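# Assemble gripper jaws on pins and seat the housing plate

## Task

Put both jaws onto the two pins of the gripper base so that they sit level and their gear teeth engage, making the two jaws swing open by the same amount. Then set the housing plate on the jaw stubs so it is fully seated and level, lowering it gently rather than dropping it onto the stubs or the base. Release everything and move the gripper away. The assembly must stay in place on its own, without the robot holding any part of it.

## Robot and tools

Robot: one six-joint arm with a two-finger parallel gripper. The fingers point along the gripper's +x axis and close along its y axis. end_effector_position is the point midway between the finger pads, about 3 to 4 cm short of the fingertips. Joint positions are listed from the base out: waist, shoulder, elbow, wrist pitch, wrist yaw, wrist roll (rad), then the pad gap in metres. Ranges: waist -3.054 to 3.054, shoulder 0.000 to 3.142, elbow 0.000 to 2.356, wrist pitch and wrist yaw -1.571 to 1.571, wrist roll -3.142 to 3.142.

Frames: the scene frame has its origin on the table surface under the arm's base, +z up, and +y to the left when facing along +x. Reported pose, quaternion (wxyz) and velocities use this frame. The printed hand position can be somewhat wrong, especially far from the base. Motion commands, however, are given in the gripper's own axes.

execute_actions(actions): a list of actions, run one after another. Each action is a table of 1 to 15 rows; each row lasts one control step of 1/30 s, and if fewer than 15 rows are given the last row repeats to fill 15 steps. A row is 7 numbers, each in [-1, 1]: dx, dy, dz, rx, ry, rz, opening. The first six are an offset from the gripper's measured pose at the start of that action (for the first action of a call, the pose in the latest result), expressed in gripper axes. Every row in the action refers back to that same start pose, not to the row before it. Scale: 1.0 equals 0.6 m for dx, dy, dz, and 180 degrees for the rotation; rx, ry, rz form a single rotation vector. Opening is absolute, not an offset: +1 is fully open (0.088 m), empty fingers touch at about -0.80, and values down to -1 close no further. Full open to closed takes at least about 0.5 s. An empty actions list just returns state and images.

Per control step, the commanded pose is clipped to at most 70 mm and 16 degrees from the measured pose, so a large offset may need several actions; after an action the arm travels at most to the last clipped pose. If position and orientation cannot both be met, position wins. Friction can leave the hand short or slightly tilted, and tiny moves may not happen, so check the pose after each move and correct tilt.

move(target, speed, blocking): target is one 7-number row as above, an offset in gripper axes from the pose in the most recent result that shows a pose, plus an absolute opening sent at the move's start. The hand follows a straight path lasting 0.5 to 10 s (longer paths stop after 10 s, short of target), turning the shorter way. speed is the path's top speed in m/s, 0.002 to 0.5, default 0.25; turning is capped at twice that in rad/s. The path does not slow for obstacles, and the hand may lag, stray, or exceed speed. Faster contact means harder hits, and aiming further past a contact presses harder. The move: line reports the ending (done, off_target, moving, held, fault) and limits (paced: the pose was clipped; held: a check blocked some steps, after which the arm may surge) and distance to target. blocking=false returns after 0.5 s while the arm keeps moving; you must then call wait or stop before sending new rows or moves.

wait(seconds): 0 to 10 s, the arm keeps its last command; returns early if a running move ends. stop(): brakes a running move (needs room; fingers continue). zoom_image(camera, region): region [x0, y0, x1, y1] in pixels, at most 504 by 504; cameras cam_head_left, cam_head_right, cam_high, cam_low, cam_wrist, all 504x504. show_instructions(): shows the reference images. read_manual(section): licence texts only. finished_scene(scene): ends the current scene, given its number; irreversible, and the result says whether it succeeded.

Results: state line with pose and velocities; step readings of end_effector_position (HELD marks a step partly held back); Hand target, the pose the controller is now heading for; a pose unreachable line if the clearance check altered the command (a mount under the base counts as arm). grip_measured uses the opening scale; it can be off by about 1 mm throughout, and reads up to about 0.061 narrower while squeezing hard. To hold a part, command about 0.07 below grip_measured; less grips lighter. Parts under about 3 mm wide get reduced force. grip_effort_n is motor effort in newtons, negative closing, positive opening, saturating near 83 N, and stays nonzero at rest. Joint torques and external torque estimates include friction, offsets and held weight. Camera calibration lines give K, distortion and T_world_to_cam, accurate to a few degrees and millimetres.

Avoid: torque faults (joint load limits: waist 16.6, shoulder 20.6, elbow 20.5, wrist pitch 5.42, wrist yaw 5.4, wrist roll 5.07 N m, held weight included), which freeze the arm for 10 s and drop the rest of the call; motor overheating from long holds (MOTOR HOT from 50 °C, fault at 95 °C, possible power loss); dropping parts, slamming or pressing hard; knocking anything off the table, which fails the task. Loose parts may occasionally get a small push. The simulation keeps running while you think, with the arm holding its last command.

Each tool is called after "Request:" as a command line: name --argument value for each argument, lists and objects as JSON in quotes; but a table of rows of numbers goes row by row, as --pt "numbers of a row", without its own name.

## Session

Request:
execute_actions --actions '[]'

Scene clock: 0.00 s.
end_effector_position=(+0.0532, +0.4713, +0.2798) grip_measured=-0.777 grip_effort_n=n/a end_effector_quat_wxyz=(+0.509, +0.540, +0.656, +0.142) end_effector_velocity=(-0.001, -0.003, -0.004) end_effector_angular_velocity=(-0.021, +0.011, +0.001)
Joint positions: [ 1.373  0.997  1.126 -0.202  0.058  2.096  0.001]
Joint velocities: [-0.002 -0.002 -0.002 -0.022 -0.007  0.007  0.   ]
Joint torques (N m, as the arm reports them, + toward a larger angle): no reading
External joint torques (N m, as the arm's controller estimates them; a push from outside toward a larger angle lowers the number): no reading
Heat: hottest shoulder 27 °C (+0.0 °C/min).
Hand target: +0.053, +0.471, +0.280; +0.509, +0.540, +0.656, +0.142
camera_calibration (this result's frames):
cam_wrist: T_world_to_cam=[[-0.538221, -0.398097, -0.742857, 0.431863], [-0.820746, 0.047241, 0.569337, -0.110872], [-0.191558, 0.916126, -0.352163, -0.24044], [0, 0, 0, 1]] pos_world=[0.0953816, 0.397435, 0.299262]

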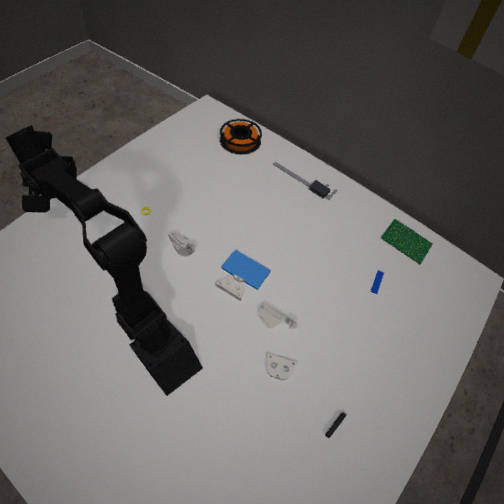

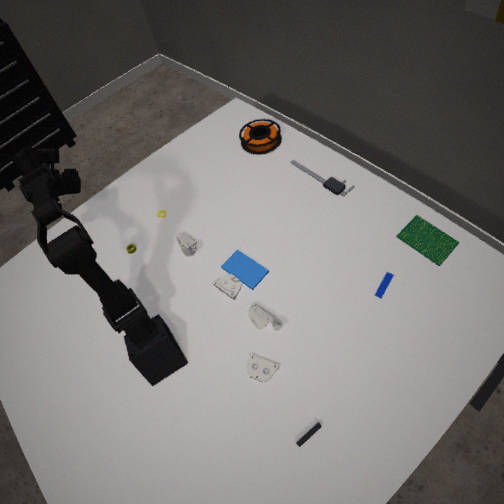

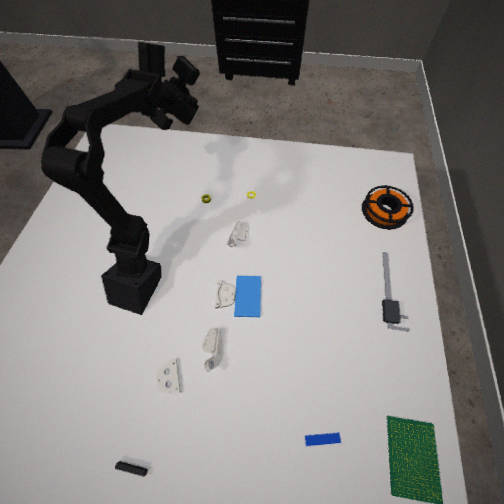

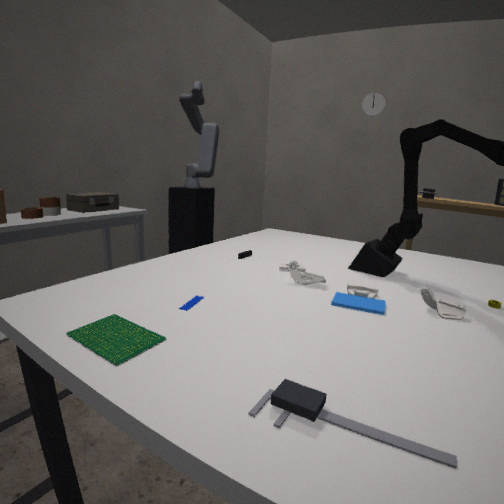

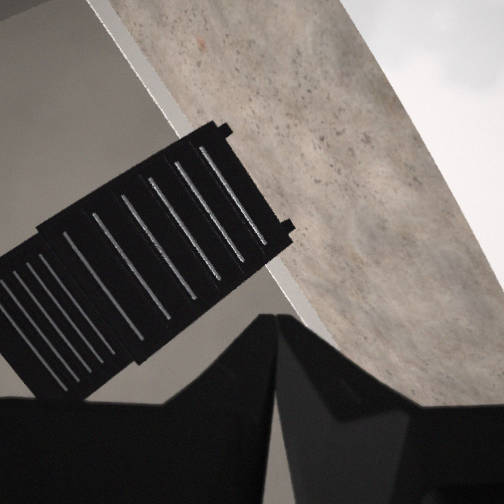

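Request:
zoom_image --camera "cam_high" --region '[140, 310, 250, 410]'

Request:
zoom_image --camera "cam_high" --region '[190, 210, 290, 325]'

Request:
zoom_image --camera "cam_head_right" --region '[225, 290, 315, 390]'

Request:
zoom_image --camera "cam_head_right" --region '[160, 220, 280, 310]'

Request:
zoom_image --camera "cam_low" --region '[265, 250, 345, 300]'

Request:
zoom_image --camera "cam_low" --region '[405, 275, 485, 330]'

Request:
zoom_image --camera "cam_head_left" --region '[155, 220, 215, 270]'

Request:
zoom_image --camera "cam_head_left" --region '[245, 290, 315, 390]'

Region (140, 310, 250, 410) of cam_high's 504x504 image, scaled by 4.582, with more detail than that image has; it fills the top 458 rows of this view, and the rest is white.

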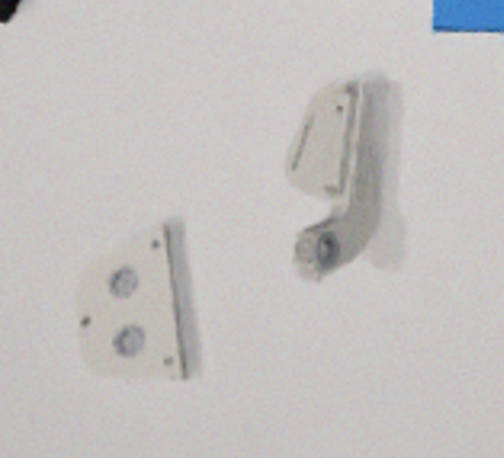

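Region (190, 210, 290, 325) of cam_high's 504x504 image, scaled by 4.383, with more detail than that image has; it fills the left 438 columns of this view, and the rest is white.

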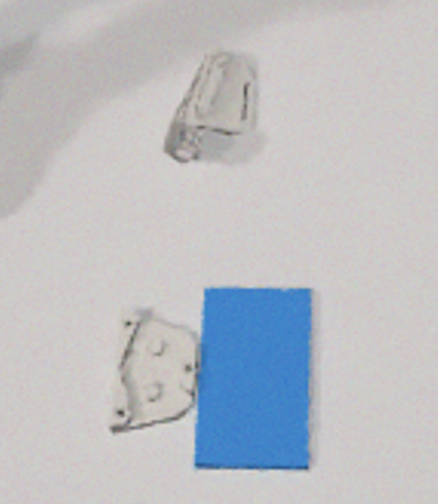

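Region (225, 290, 315, 390) of cam_head_right's 504x504 image, scaled by 5.040, with more detail than that image has; it fills the left 454 columns of this view, and the rest is white.

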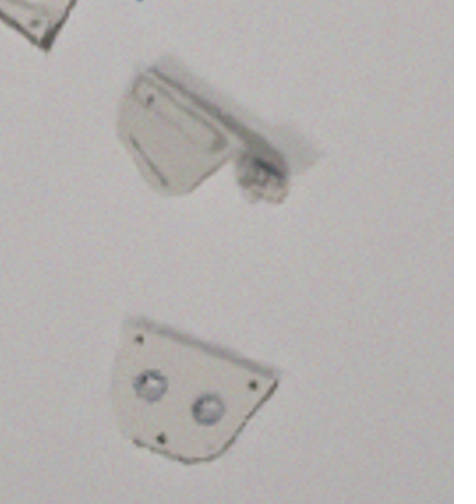

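Region (160, 220, 280, 310) of cam_head_right's 504x504 image, scaled by 4.200, with more detail than that image has; it fills the top 378 rows of this view, and the rest is white.

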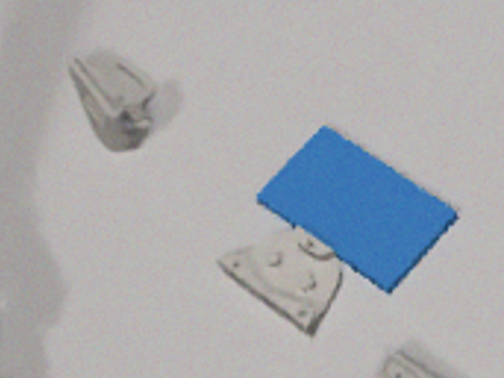

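Region (265, 250, 345, 300) of cam_low's 504x504 image, scaled by 6.300, with more detail than that image has; it fills the top 315 rows of this view, and the rest is white.

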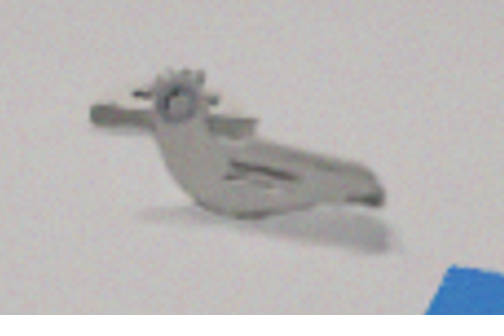

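Region (405, 275, 485, 330) of cam_low's 504x504 image, scaled by 6.300, with more detail than that image has; it fills the top 346 rows of this view, and the rest is white.

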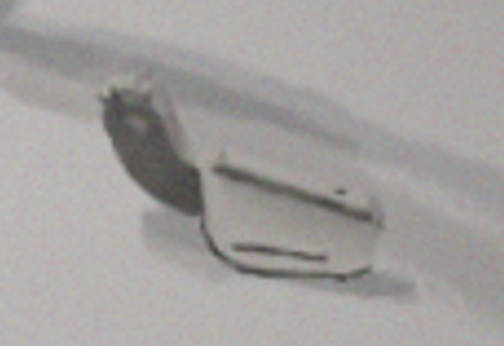

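Region (155, 220, 215, 270) of cam_head_left's 504x504 image, scaled by 8.400, with more detail than that image has.

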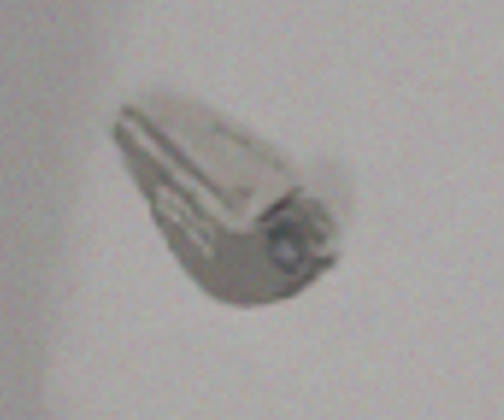

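Region (245, 290, 315, 390) of cam_head_left's 504x504 image, scaled by 5.040, with more detail than that image has; it fills the left 353 columns of this view, and the rest is white.

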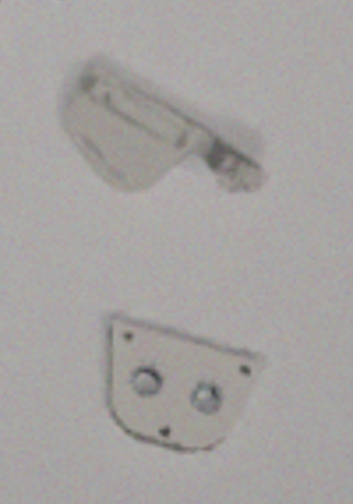

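Request:
move --target '[-0.3098,-0.2257,0.5938,0.3136,-0.3039,-0.1604,0.3]' --speed 0.5

Scene clock: 36.63 s.
end_effector_position=(+0.2449, +0.1324, +0.1178) grip_measured=+0.297 grip_effort_n=12.3 end_effector_quat_wxyz=(+0.451, +0.544, +0.458, -0.540) end_effector_velocity=(-0.005, -0.000, -0.002) end_effector_angular_velocity=(+0.003, +0.030, -0.019)
Joint positions: [-0.024  1.389  0.974 -1.024 -0.46   1.886  0.054]
Joint velocities: [ 0.002  0.007 -0.002 -0.022 -0.007  0.007 -0.   ]
Joint torques (N m, as the arm reports them, + toward a larger angle): [-2.76 -3.68  6.36  0.04  0.14 -0.13]
External joint torques (N m, as the arm's controller estimates them; a push from outside toward a larger angle lowers the number): [-0.56  0.89  1.43 -0.21  0.09 -0.13]
Heat: hottest shoulder 32 °C (+8.2 °C/min).
Hand target: +0.247, +0.131, +0.118; +0.451, +0.542, +0.457, -0.542
Off the commanded pose: 0.006 m, 1 deg.
move: done
camera_calibration (this result's frames):
cam_wrist: T_world_to_cam=[[-0.989488, 0.143842, 0.0148978, 0.229319], [0.140132, 0.928293, 0.344435, -0.170809], [0.0357148, 0.342902, -0.938692, 0.138968], [0, 0, 0, 1]] pos_world=[0.245881, 0.0779222, 0.185864]

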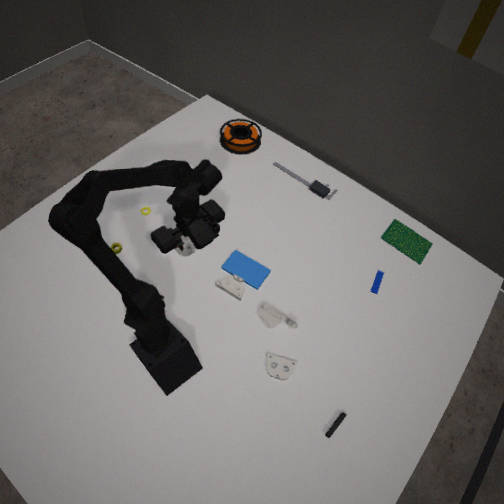

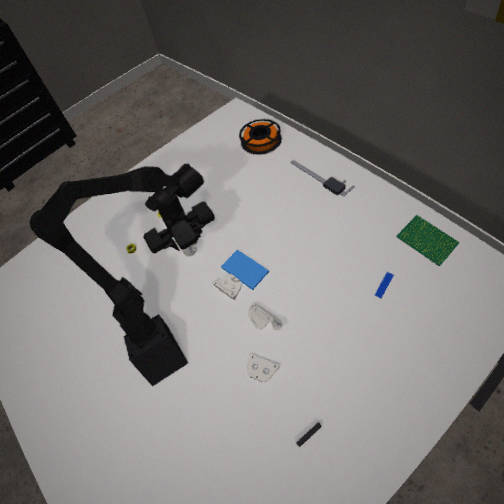

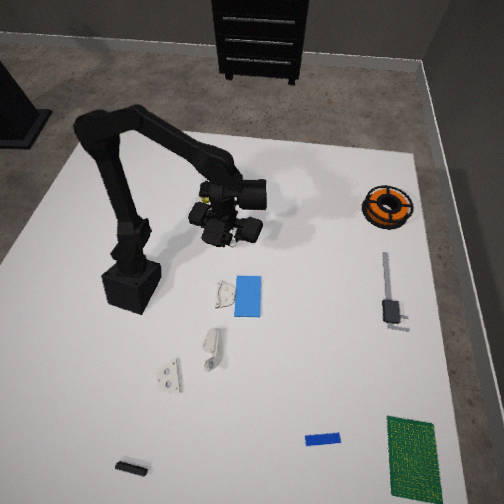

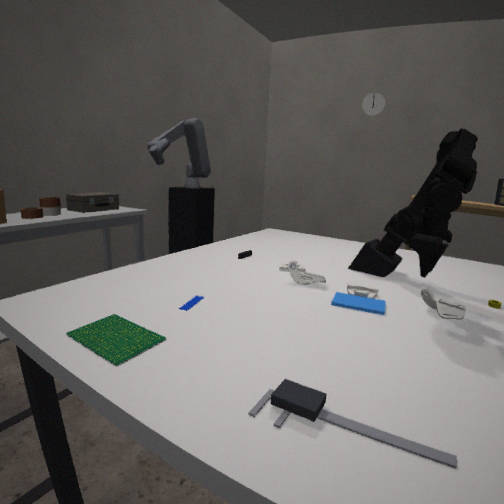

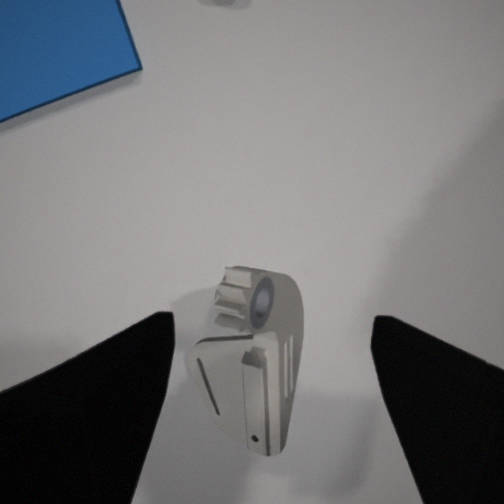

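Request:
zoom_image --camera "cam_wrist" --region '[150, 240, 400, 490]'

Region (150, 240, 400, 490) of cam_wrist's 504x504 image, scaled by 2.016, with more detail than that image has.

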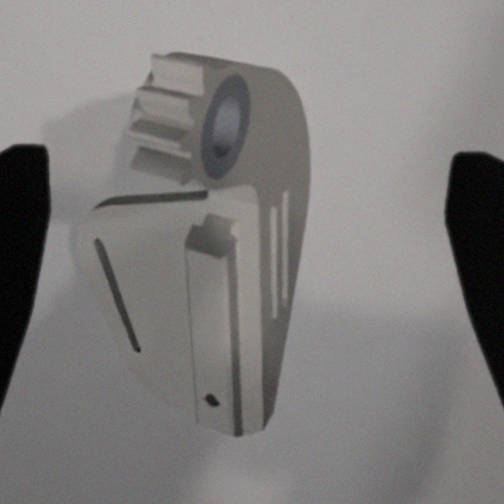

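Request:
move --target '[0.0437,0.0648,-0.0167,0,-0.003,-0.1667,-0.05]' --speed 0.45

Scene clock: 55.93 s.
end_effector_position=(+0.2840, +0.1354, +0.0949) grip_measured=-0.047 grip_effort_n=-15.1 end_effector_quat_wxyz=(-0.300, -0.409, -0.578, +0.639) end_effector_velocity=(+0.001, +0.000, +0.000) end_effector_angular_velocity=(+0.009, +0.004, -0.003)
Joint positions: [-0.034  2.     1.504 -1.524 -0.541  1.594  0.037]
Joint velocities: [-0.002  0.007  0.007 -0.007 -0.007 -0.007 -0.   ]
Joint torques (N m, as the arm reports them, + toward a larger angle): [-3.88 -6.32  5.3  -0.76 -0.06 -0.1 ]
External joint torques (N m, as the arm's controller estimates them; a push from outside toward a larger angle lowers the number): [-0.15  1.23  1.38 -0.13 -0.1  -0.13]
Heat: hottest shoulder 31 °C (+4.3 °C/min).
Hand target: +0.285, +0.135, +0.092; -0.297, -0.406, -0.581, +0.640
Off the commanded pose: 0.004 m, 1 deg.
move: done
camera_calibration (this result's frames):
cam_wrist: T_world_to_cam=[[-0.856506, 0.120268, 0.501929, 0.187103], [0.306303, 0.901154, 0.306758, -0.21111], [-0.415422, 0.416482, -0.808682, 0.22095], [0, 0, 0, 1]] pos_world=[0.316706, 0.075718, 0.149526]

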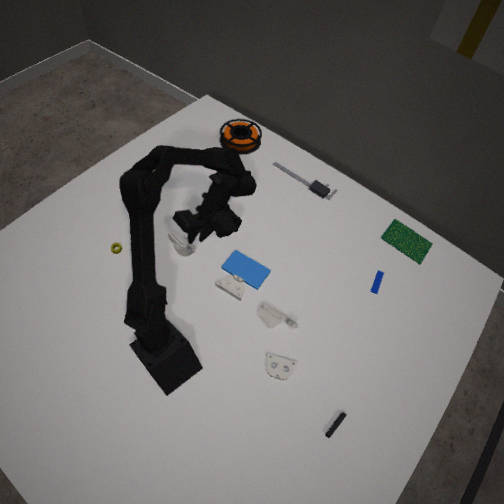

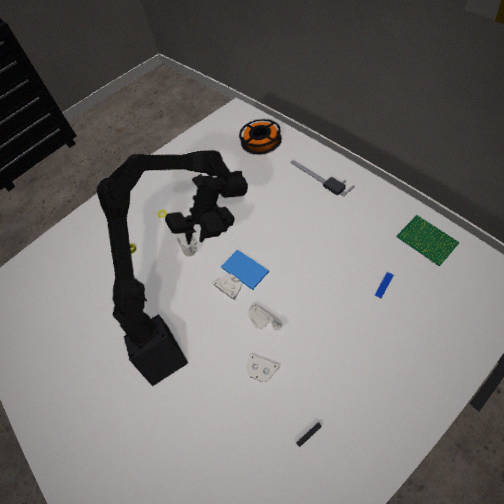

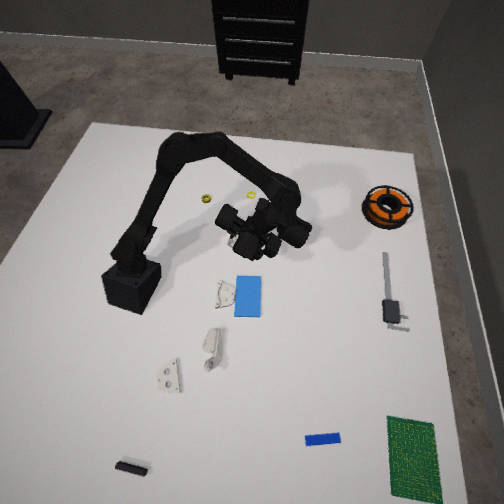

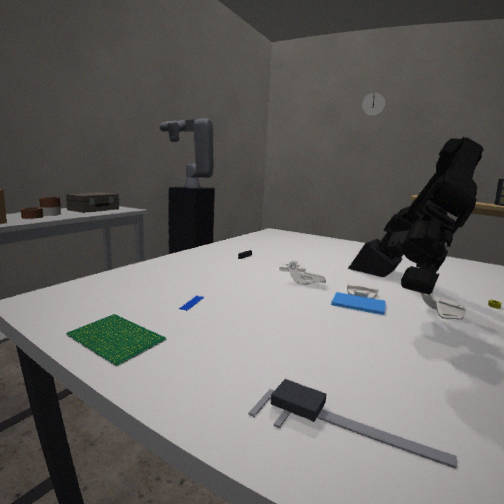

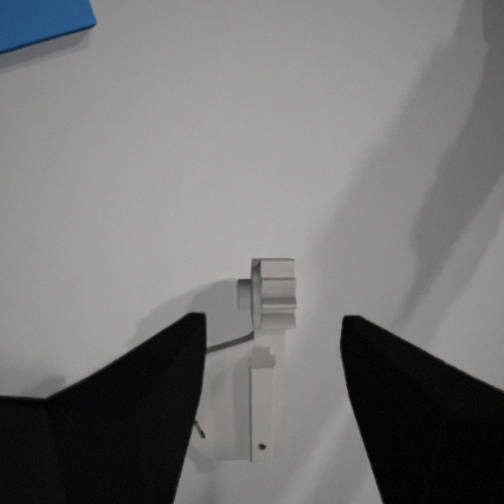

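Request:
zoom_image --camera "cam_wrist" --region '[180, 230, 380, 430]'

Region (180, 230, 380, 430) of cam_wrist's 504x504 image, scaled by 2.520, with more detail than that image has.

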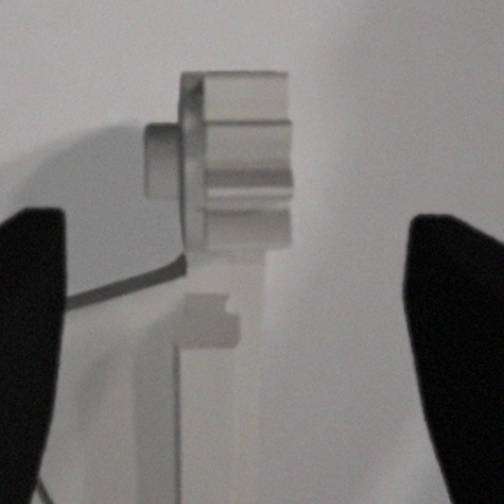

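Request:
execute_actions --actions '[[[0.006,0,0,0,0,0,-0.05],[0.009,0,0,0,0,0,-0.05],[0.013,0,-0.0005,0,0,0,-0.05],[0.018,0,-0.0005,0,0,0,-0.05],[0.024,0,-0.001,0,0,0,-0.05],[0.03,0,-0.001,0,0,0,-0.05],[0.036,0,-0.0015,0,0,0,-0.05],[0.042,0,-0.0015,0,0,0,-0.05],[0.048,0,-0.002,0,0,0,-0.05],[0.053,0,-0.002,0,0,0,-0.05],[0.058,0,-0.002,0,0,0,-0.05],[0.062,0,-0.002,0,0,0,-0.05],[0.065,0,-0.002,0,0,0,-0.05],[0.0665,0,-0.002,0,0,0,-0.05],[0.067,0,-0.002,0,0,0,-0.05]]]'

Request:
wait --seconds 0.3

Scene clock: 65.40 s.
end_effector_position=(+0.2671, +0.1374, +0.0603) grip_measured=-0.047 grip_effort_n=-15.1 end_effector_quat_wxyz=(-0.297, -0.405, -0.579, +0.643) end_effector_velocity=(-0.032, +0.012, -0.038) end_effector_angular_velocity=(+0.010, +0.046, -0.016)
Joint positions: [ 0.024  1.997  1.368 -1.374 -0.562  1.652  0.037]
Joint velocities: [ 0.09  -0.017 -0.173  0.154 -0.051  0.081 -0.   ]
Joint torques (N m, as the arm reports them, + toward a larger angle): [ -4.08 -10.31   3.37  -0.44  -0.1    0.12]
External joint torques (N m, as the arm's controller estimates them; a push from outside toward a larger angle lowers the number): [-0.25 -2.67 -0.43  0.2  -0.13  0.09]
Heat: hottest shoulder 32 °C (+3.0 °C/min).
Hand target: +0.265, +0.140, +0.060; -0.300, -0.409, -0.578, +0.639
Off the commanded pose: 0.004 m, 1 deg.
Step readings (end_effector_position):
0: (+0.2840, +0.1353, +0.0948)
1: (+0.2840, +0.1353, +0.0948)
2: (+0.2843, +0.1351, +0.0941)
4: (+0.2845, +0.1348, +0.0910)
8: (+0.2785, +0.1348, +0.0795)
15: end_effector_position above
camera_calibration (this result's frames):
cam_wrist: T_world_to_cam=[[-0.849912, 0.122731, 0.512432, 0.187012], [0.311132, 0.901753, 0.300063, -0.198103], [-0.42526, 0.414462, -0.804597, 0.187698], [0, 0, 0, 1]] pos_world=[0.300401, 0.0778941, 0.114633]

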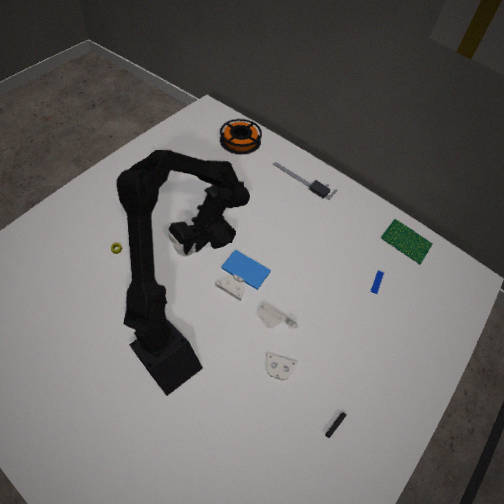

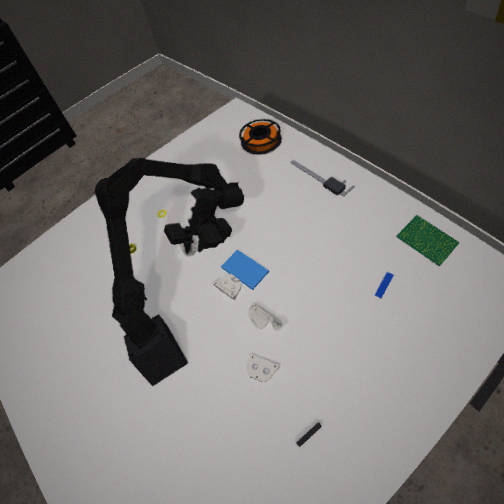

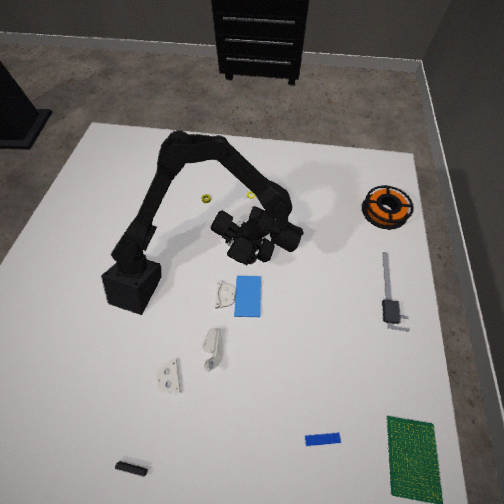

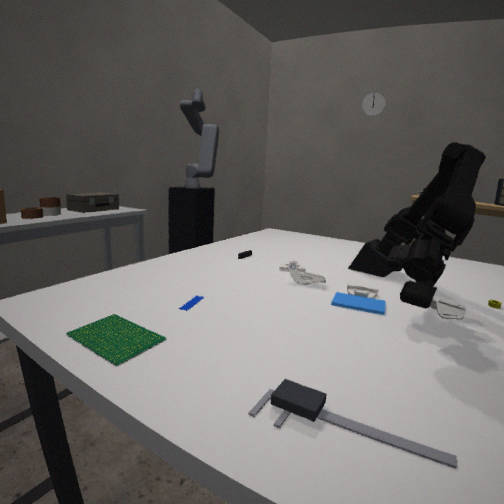

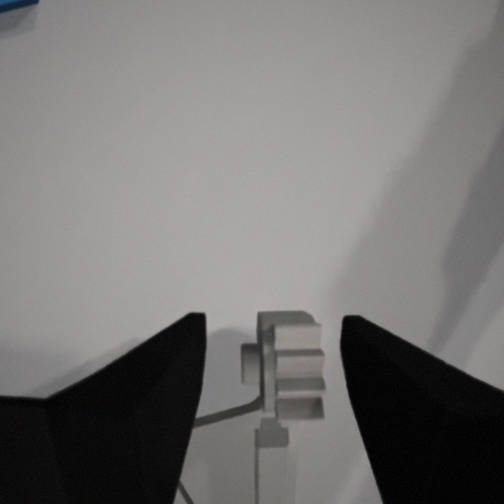

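Scene clock: 65.70 s.
end_effector_position=(+0.2663, +0.1380, +0.0581) grip_measured=-0.047 grip_effort_n=-15.6 end_effector_quat_wxyz=(-0.299, -0.407, -0.578, +0.641) end_effector_velocity=(-0.001, +0.001, +0.001) end_effector_angular_velocity=(+0.001, +0.006, -0.015)
Joint positions: [ 0.029  1.993  1.356 -1.358 -0.564  1.659  0.037]
Joint velocities: [-0.002 -0.002 -0.002 -0.007 -0.007  0.007 -0.   ]
Joint torques (N m, as the arm reports them, + toward a larger angle): [-3.79 -9.93  3.15 -0.46 -0.1   0.13]
External joint torques (N m, as the arm's controller estimates them; a push from outside toward a larger angle lowers the number): [-0.24 -2.62 -0.39  0.19 -0.12  0.1 ]
Heat: hottest shoulder 32 °C (+3.0 °C/min).
Hand target: +0.265, +0.140, +0.060; -0.300, -0.409, -0.578, +0.639
Off the commanded pose: 0.003 m, 0 deg.
wait: 0.30 s; at rest by 0.20 s
camera_calibration (this result's frames):
cam_wrist: T_world_to_cam=[[-0.852712, 0.121858, 0.50797, 0.188482], [0.308855, 0.90185, 0.302118, -0.197206], [-0.421297, 0.414508, -0.806655, 0.184402], [0, 0, 0, 1]] pos_world=[0.299317, 0.0784465, 0.112585]

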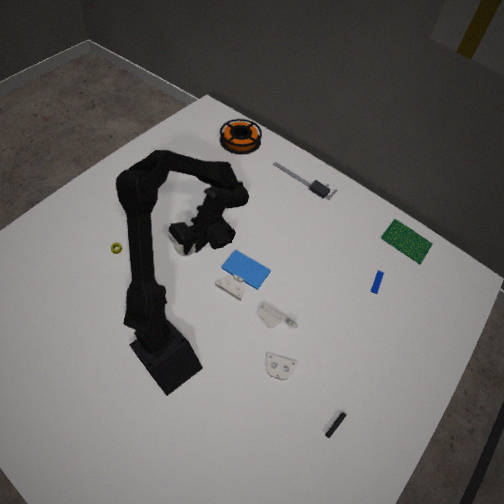

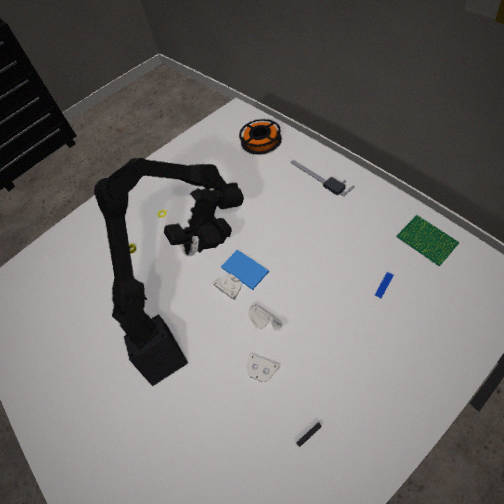

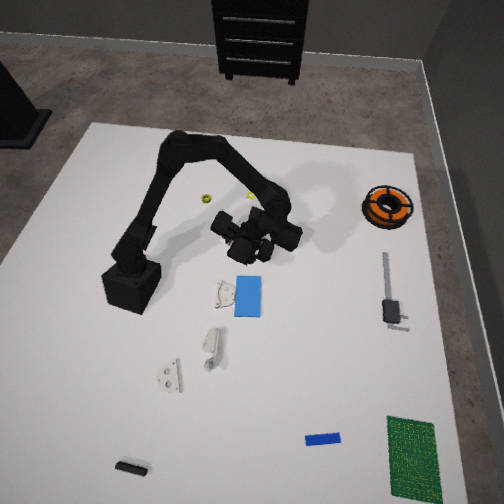

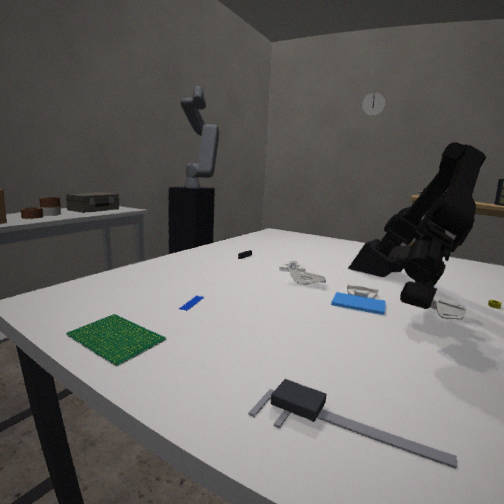

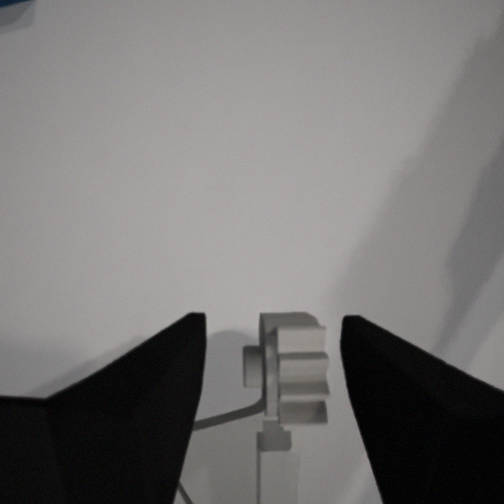

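Request:
execute_actions --actions '[[[-0.003,-0.004,-0.003,0,0,0,-0.05],[-0.004,-0.005,-0.003,0,0,0,-0.08],[-0.005,-0.006,-0.003,0,0,0,-0.12],[-0.006,-0.007,-0.003,0,0,0,-0.16],[-0.0066,-0.0078,-0.003,0,0,0,-0.2],[-0.0066,-0.0078,-0.003,0,0,0,-0.24],[-0.0066,-0.0078,-0.003,0,0,0,-0.28],[-0.0066,-0.0078,-0.003,0,0,0,-0.32],[-0.0066,-0.0078,-0.003,0,0,0,-0.355],[-0.0066,-0.0078,-0.003,0,0,0,-0.385],[-0.0066,-0.0078,-0.003,0,0,0,-0.41],[-0.0066,-0.0078,-0.003,0,0,0,-0.435],[-0.0066,-0.0078,-0.003,0,0,0,-0.46],[-0.0066,-0.0078,-0.003,0,0,0,-0.5],[-0.0066,-0.0078,-0.003,0,0,0,-0.54]]]'

Scene clock: 70.57 s.
end_effector_position=(+0.2635, +0.1383, +0.0599) grip_measured=-0.449 grip_effort_n=-58.4 end_effector_quat_wxyz=(-0.293, -0.404, -0.578, +0.646) end_effector_velocity=(-0.000, +0.001, +0.001) end_effector_angular_velocity=(+0.011, -0.009, +0.004)
Joint positions: [ 0.029  1.991  1.356 -1.374 -0.564  1.659  0.017]
Joint velocities: [-0.002 -0.007 -0.007  0.007 -0.007 -0.007 -0.044]
Joint torques (N m, as the arm reports them, + toward a larger angle): [-4.04 -9.91  4.28 -0.79  0.02 -0.01]
External joint torques (N m, as the arm's controller estimates them; a push from outside toward a larger angle lowers the number): [-0.5  -2.59  0.68 -0.16  0.   -0.04]
Heat: hottest shoulder 33 °C (+3.0 °C/min).
Hand target: +0.265, +0.140, +0.064; -0.299, -0.407, -0.578, +0.641
Off the commanded pose: 0.004 m, 1 deg.
Step readings (end_effector_position):
0: (+0.2662, +0.1379, +0.0580)
1: (+0.2662, +0.1379, +0.0580)
2: (+0.2661, +0.1379, +0.0581)
4: (+0.2649, +0.1380, +0.0588)
8: (+0.2638, +0.1382, +0.0596)
15: end_effector_position above
camera_calibration (this result's frames):
cam_wrist: T_world_to_cam=[[-0.845084, 0.128987, 0.51884, 0.181517], [0.318834, 0.900595, 0.295422, -0.199315], [-0.429159, 0.41508, -0.802204, 0.186347], [0, 0, 0, 1]] pos_world=[0.296919, 0.07874, 0.114192]

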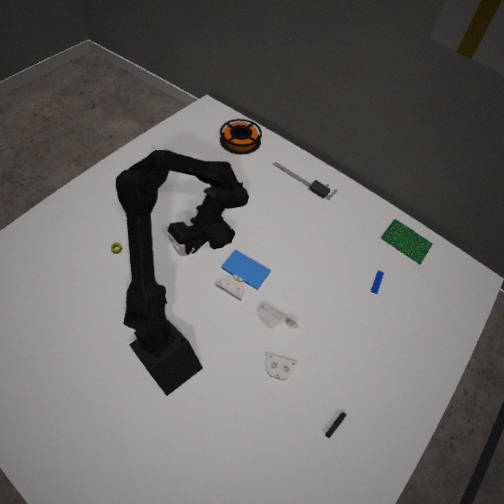

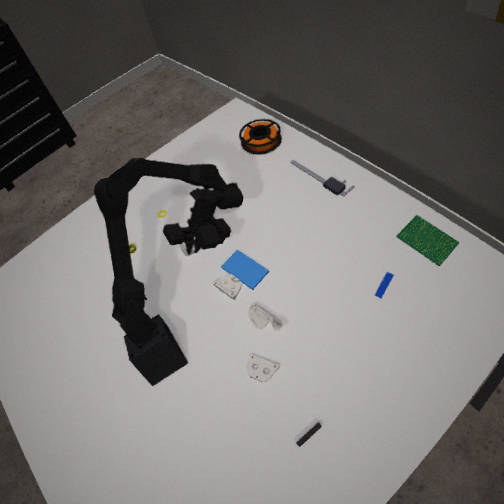

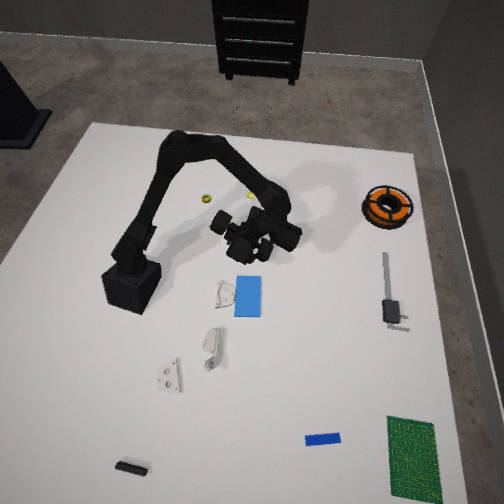

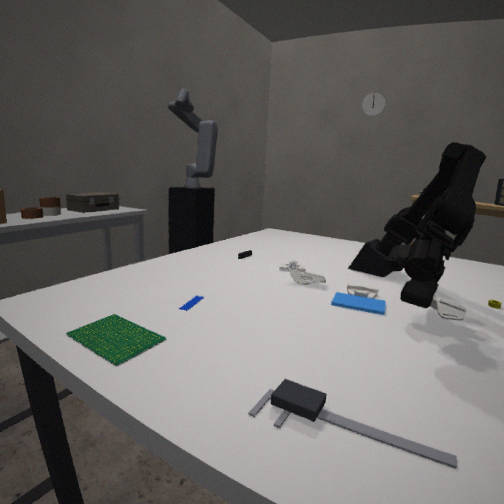

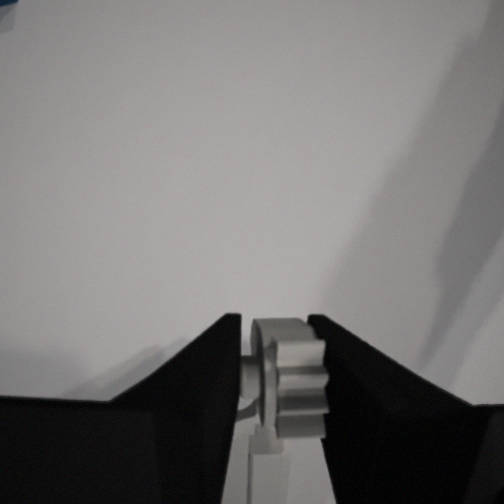

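Request:
execute_actions --actions '[[[-0.0056,-0.0033,0,0,0,0,-0.54],[-0.0082,-0.0048,0,0,0,0,-0.54],[-0.0116,-0.0068,0,0,0,0,-0.54],[-0.0153,-0.009,0,0,0,0.0017,-0.54],[-0.0194,-0.0114,0,0,0,0.0044,-0.54],[-0.0235,-0.0139,0,0,0,0.0083,-0.54],[-0.0272,-0.0161,0,0,0,0.0139,-0.54],[-0.0306,-0.018,0,0,0,0.0211,-0.54],[-0.0332,-0.0196,0,0,0,0.0294,-0.54],[-0.0351,-0.0207,0,0,0,0.0389,-0.54],[-0.0366,-0.0216,0,0,0,0.05,-0.54],[-0.0373,-0.022,0,0,0,0.0622,-0.54],[-0.0373,-0.022,0,0,0,0.075,-0.54],[-0.0373,-0.022,0,0,0,0.0889,-0.54],[-0.0373,-0.022,0,0,0,0.1028,-0.54]],[[-0.0075,-0.0022,0,0,0,0.0556,-0.54],[-0.0075,-0.0022,0,0,0,0.0694,-0.54],[-0.0075,-0.0022,0,0,0,0.0833,-0.54],[-0.0075,-0.0022,0,0,0,0.0972,-0.54],[-0.0075,-0.0022,0,0,0,0.1111,-0.54],[-0.0075,-0.0022,0,0,0,0.125,-0.54],[-0.0075,-0.0022,0,0,0,0.1389,-0.54],[-0.0075,-0.0022,0,0,0,0.1528,-0.54],[-0.0075,-0.0022,0,0,0,0.1667,-0.54],[-0.0075,-0.0022,0,0,0,0.1806,-0.54],[-0.0075,-0.0022,0,0,0,0.1944,-0.54],[-0.0075,-0.0022,0,0,0,0.2083,-0.54],[-0.0075,-0.0022,0,0,0,0.2222,-0.54],[-0.0075,-0.0022,0,0,0,0.2361,-0.54],[-0.0075,-0.0022,0,0,0,0.25,-0.54]],[[-0.005,0.002,0,0,0,0.0556,-0.54],[-0.005,0.002,0,0,0,0.069,-0.54],[-0.004,0.002,0,0,0,0.082,-0.54],[-0.003,0.001,0,0,0,0.094,-0.54],[-0.001,0,0,0,0,0.105,-0.54],[0.001,0,0,0,0,0.115,-0.54],[0.003,-0.001,0,0,0,0.124,-0.54],[0.005,-0.0016,0,0,0,0.132,-0.54],[0.007,-0.0023,0,0,0,0.139,-0.54],[0.009,-0.003,0,0,0,0.145,-0.54],[0.011,-0.0036,0,0,0,0.15,-0.54],[0.0125,-0.004,0,0,0,0.153,-0.54],[0.0135,-0.0044,0,0,0,0.155,-0.54],[0.014,-0.0046,0,0,0,0.156,-0.54],[0.014,-0.0046,0,0,0,0.156,-0.54]]]'

Scene clock: 84.70 s.
end_effector_position=(+0.2697, +0.1395, +0.0814) grip_measured=-0.470 grip_effort_n=-83.5 end_effector_quat_wxyz=(+0.629, +0.670, +0.217, -0.330) end_effector_velocity=(-0.005, +0.004, -0.016) end_effector_angular_velocity=(-0.050, -0.253, +0.025)
Joint positions: [ 0.376  1.082  0.416 -0.049  0.191  2.351  0.016]
Joint velocities: [ 0.208  0.002 -0.203  0.374  0.33   0.081 -0.   ]
Joint torques (N m, as the arm reports them, + toward a larger angle): [-1.54 -4.24  4.61  1.24  0.47  0.07]
External joint torques (N m, as the arm's controller estimates them; a push from outside toward a larger angle lowers the number): [-0.12 -0.58 -0.61  0.08  0.05  0.11]
External joint torques at the end of the 1st action: [-0.07 -2.58 -0.5   0.11  0.07  0.08]
External joint torques at the end of the 2nd action: [ 0.07 -1.82 -0.75  0.08  0.08  0.12]
Heat: hottest shoulder 37 °C (+6.0 °C/min).
Hand target: +0.269, +0.138, +0.080; +0.632, +0.674, +0.206, -0.322
Off the commanded pose: 0.002 m, 2 deg.
Step readings (end_effector_position; steps 1 to 15: 1st action; 16 to 30: 2nd action; 31 to 45: 3rd action):
0: (+0.2636, +0.1384, +0.0600)
1: (+0.2634, +0.1384, +0.0601)
2: (+0.2627, +0.1384, +0.0606)
4: (+0.2610, +0.1381, +0.0622)
8: (+0.2622, +0.1372, +0.0691)
15: (+0.2667, +0.1384, +0.0834)
16: (+0.2671, +0.1381, +0.0843)
17: (+0.2677, +0.1376, +0.0849)
19: (+0.2692, +0.1373, +0.0865)
23: (+0.2700, +0.1382, +0.0884)
30: (+0.2694, +0.1387, +0.0890)
31: (+0.2692, +0.1390, +0.0893)
32: (+0.2692, +0.1390, +0.0901)
34: (+0.2713, +0.1392, +0.0921)
38: (+0.2717, +0.1404, +0.0907)
45: end_effector_position above
camera_calibration (this result's frames):
cam_wrist: T_world_to_cam=[[-0.717907, 0.0852202, -0.690903, 0.245711], [-0.0899043, 0.972817, 0.213412, -0.10187], [0.690309, 0.215325, -0.690731, -0.0774371], [0, 0, 0, 1]] pos_world=[0.220694, 0.0948358, 0.138014]

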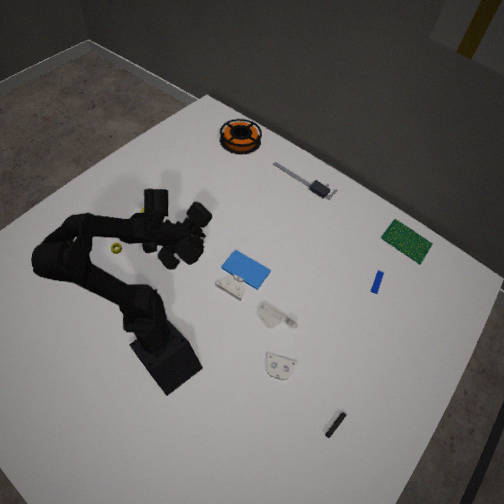

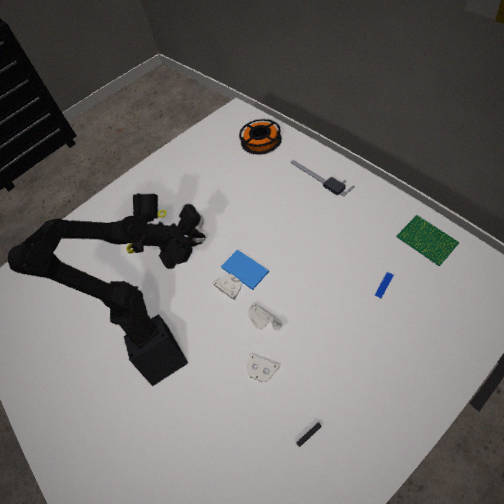

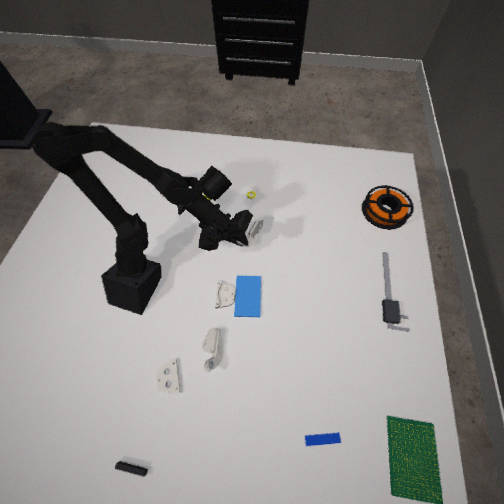

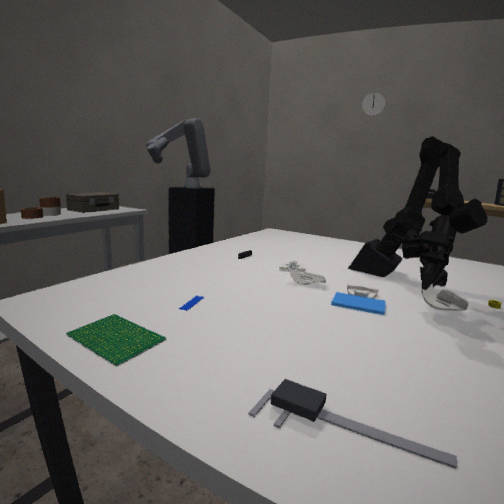

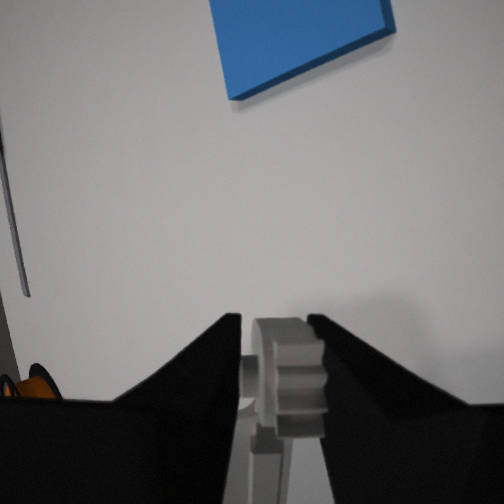

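Request:
execute_actions --actions '[[[0.004,-0.004,0,0,0,0.0094,-0.54],[0.0065,-0.0064,0,0,0,0.0094,-0.54],[0.0095,-0.0093,0,0,0,0.0094,-0.54],[0.0125,-0.0122,0,0,0,0.0094,-0.54],[0.0155,-0.0152,0,0,0,0.0094,-0.54],[0.0185,-0.0181,0,0,0,0.0094,-0.54],[0.0212,-0.0208,0,0,0,0.0094,-0.54],[0.0237,-0.0232,0,0,0,0.0094,-0.54],[0.026,-0.0254,0,0,0,0.0094,-0.54],[0.028,-0.0274,0,0,0,0.0094,-0.54],[0.0296,-0.029,0,0,0,0.0094,-0.54],[0.0309,-0.0302,0,0,0,0.0094,-0.54],[0.0318,-0.0311,0,0,0,0.0094,-0.54],[0.0324,-0.0317,0,0,0,0.0094,-0.54],[0.0327,-0.032,0,0,0,0.0094,-0.54]]]'

Request:
zoom_image --camera "cam_low" --region '[395, 250, 495, 340]'

Scene clock: 88.47 s.
end_effector_position=(+0.2713, +0.1424, +0.0599) grip_measured=-0.470 grip_effort_n=-83.5 end_effector_quat_wxyz=(+0.633, +0.675, +0.209, -0.315) end_effector_velocity=(-0.001, -0.005, -0.027) end_effector_angular_velocity=(-0.031, +0.016, -0.001)
Joint positions: [0.439 1.183 0.361 0.131 0.257 2.386 0.016]
Joint velocities: [ 0.037  0.134 -0.037  0.139  0.037  0.007 -0.   ]
Joint torques (N m, as the arm reports them, + toward a larger angle): [-1.37 -3.21  3.88  1.17  0.49  0.06]
External joint torques (N m, as the arm's controller estimates them; a push from outside toward a larger angle lowers the number): [ 0.04  0.73 -0.42  0.11  0.07  0.11]
Heat: hottest shoulder 36 °C (+4.0 °C/min).
Hand target: +0.269, +0.139, +0.054; +0.634, +0.673, +0.207, -0.320
Off the commanded pose: 0.007 m, 1 deg.
Step readings (end_effector_position):
0: (+0.2712, +0.1404, +0.0822)
1: (+0.2713, +0.1406, +0.0824)
2: (+0.2717, +0.1412, +0.0824)
4: (+0.2724, +0.1429, +0.0812)
8: (+0.2717, +0.1432, +0.0726)
15: end_effector_position above
camera_calibration (this result's frames):
cam_wrist: T_world_to_cam=[[-0.693393, 0.0811738, -0.715973, 0.227215], [-0.104867, 0.971687, 0.211725, -0.0955756], [0.712888, 0.22189, -0.665248, -0.102548], [0, 0, 0, 1]] pos_world=[0.220632, 0.0971801, 0.114696]

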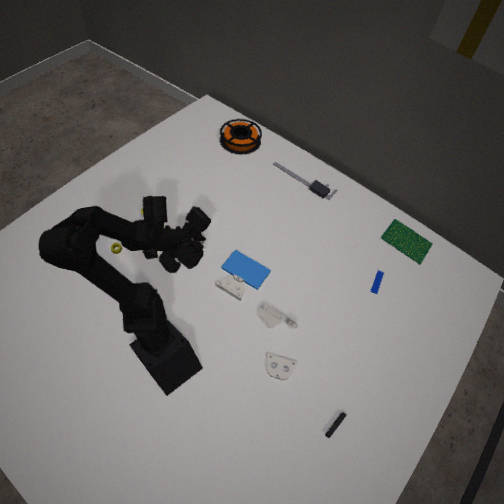

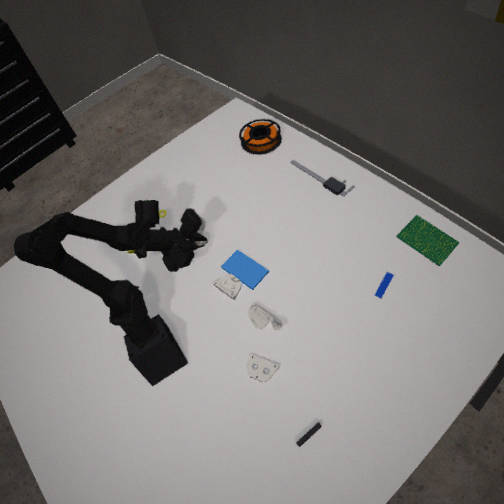

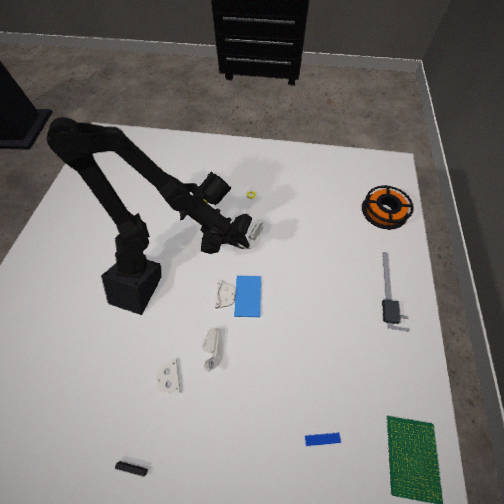

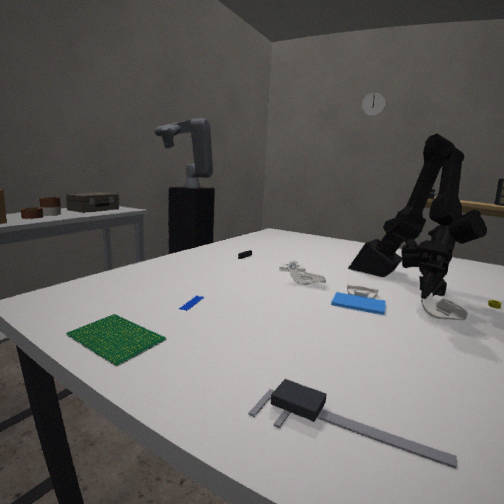

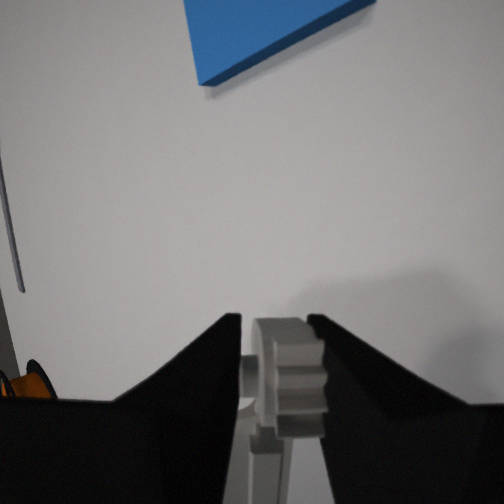

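Region (395, 250, 495, 340) of cam_low's 504x504 image, scaled by 5.040, with more detail than that image has; it fills the top 454 rows of this view, and the rest is white.

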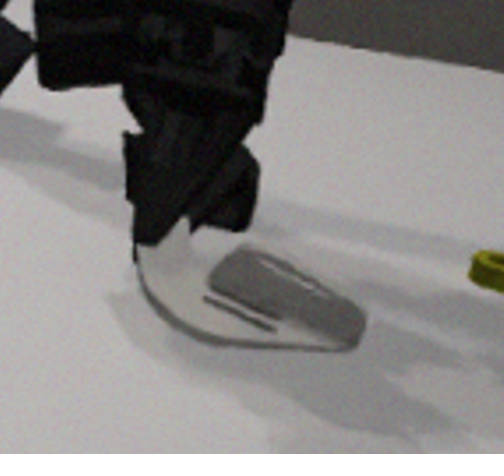

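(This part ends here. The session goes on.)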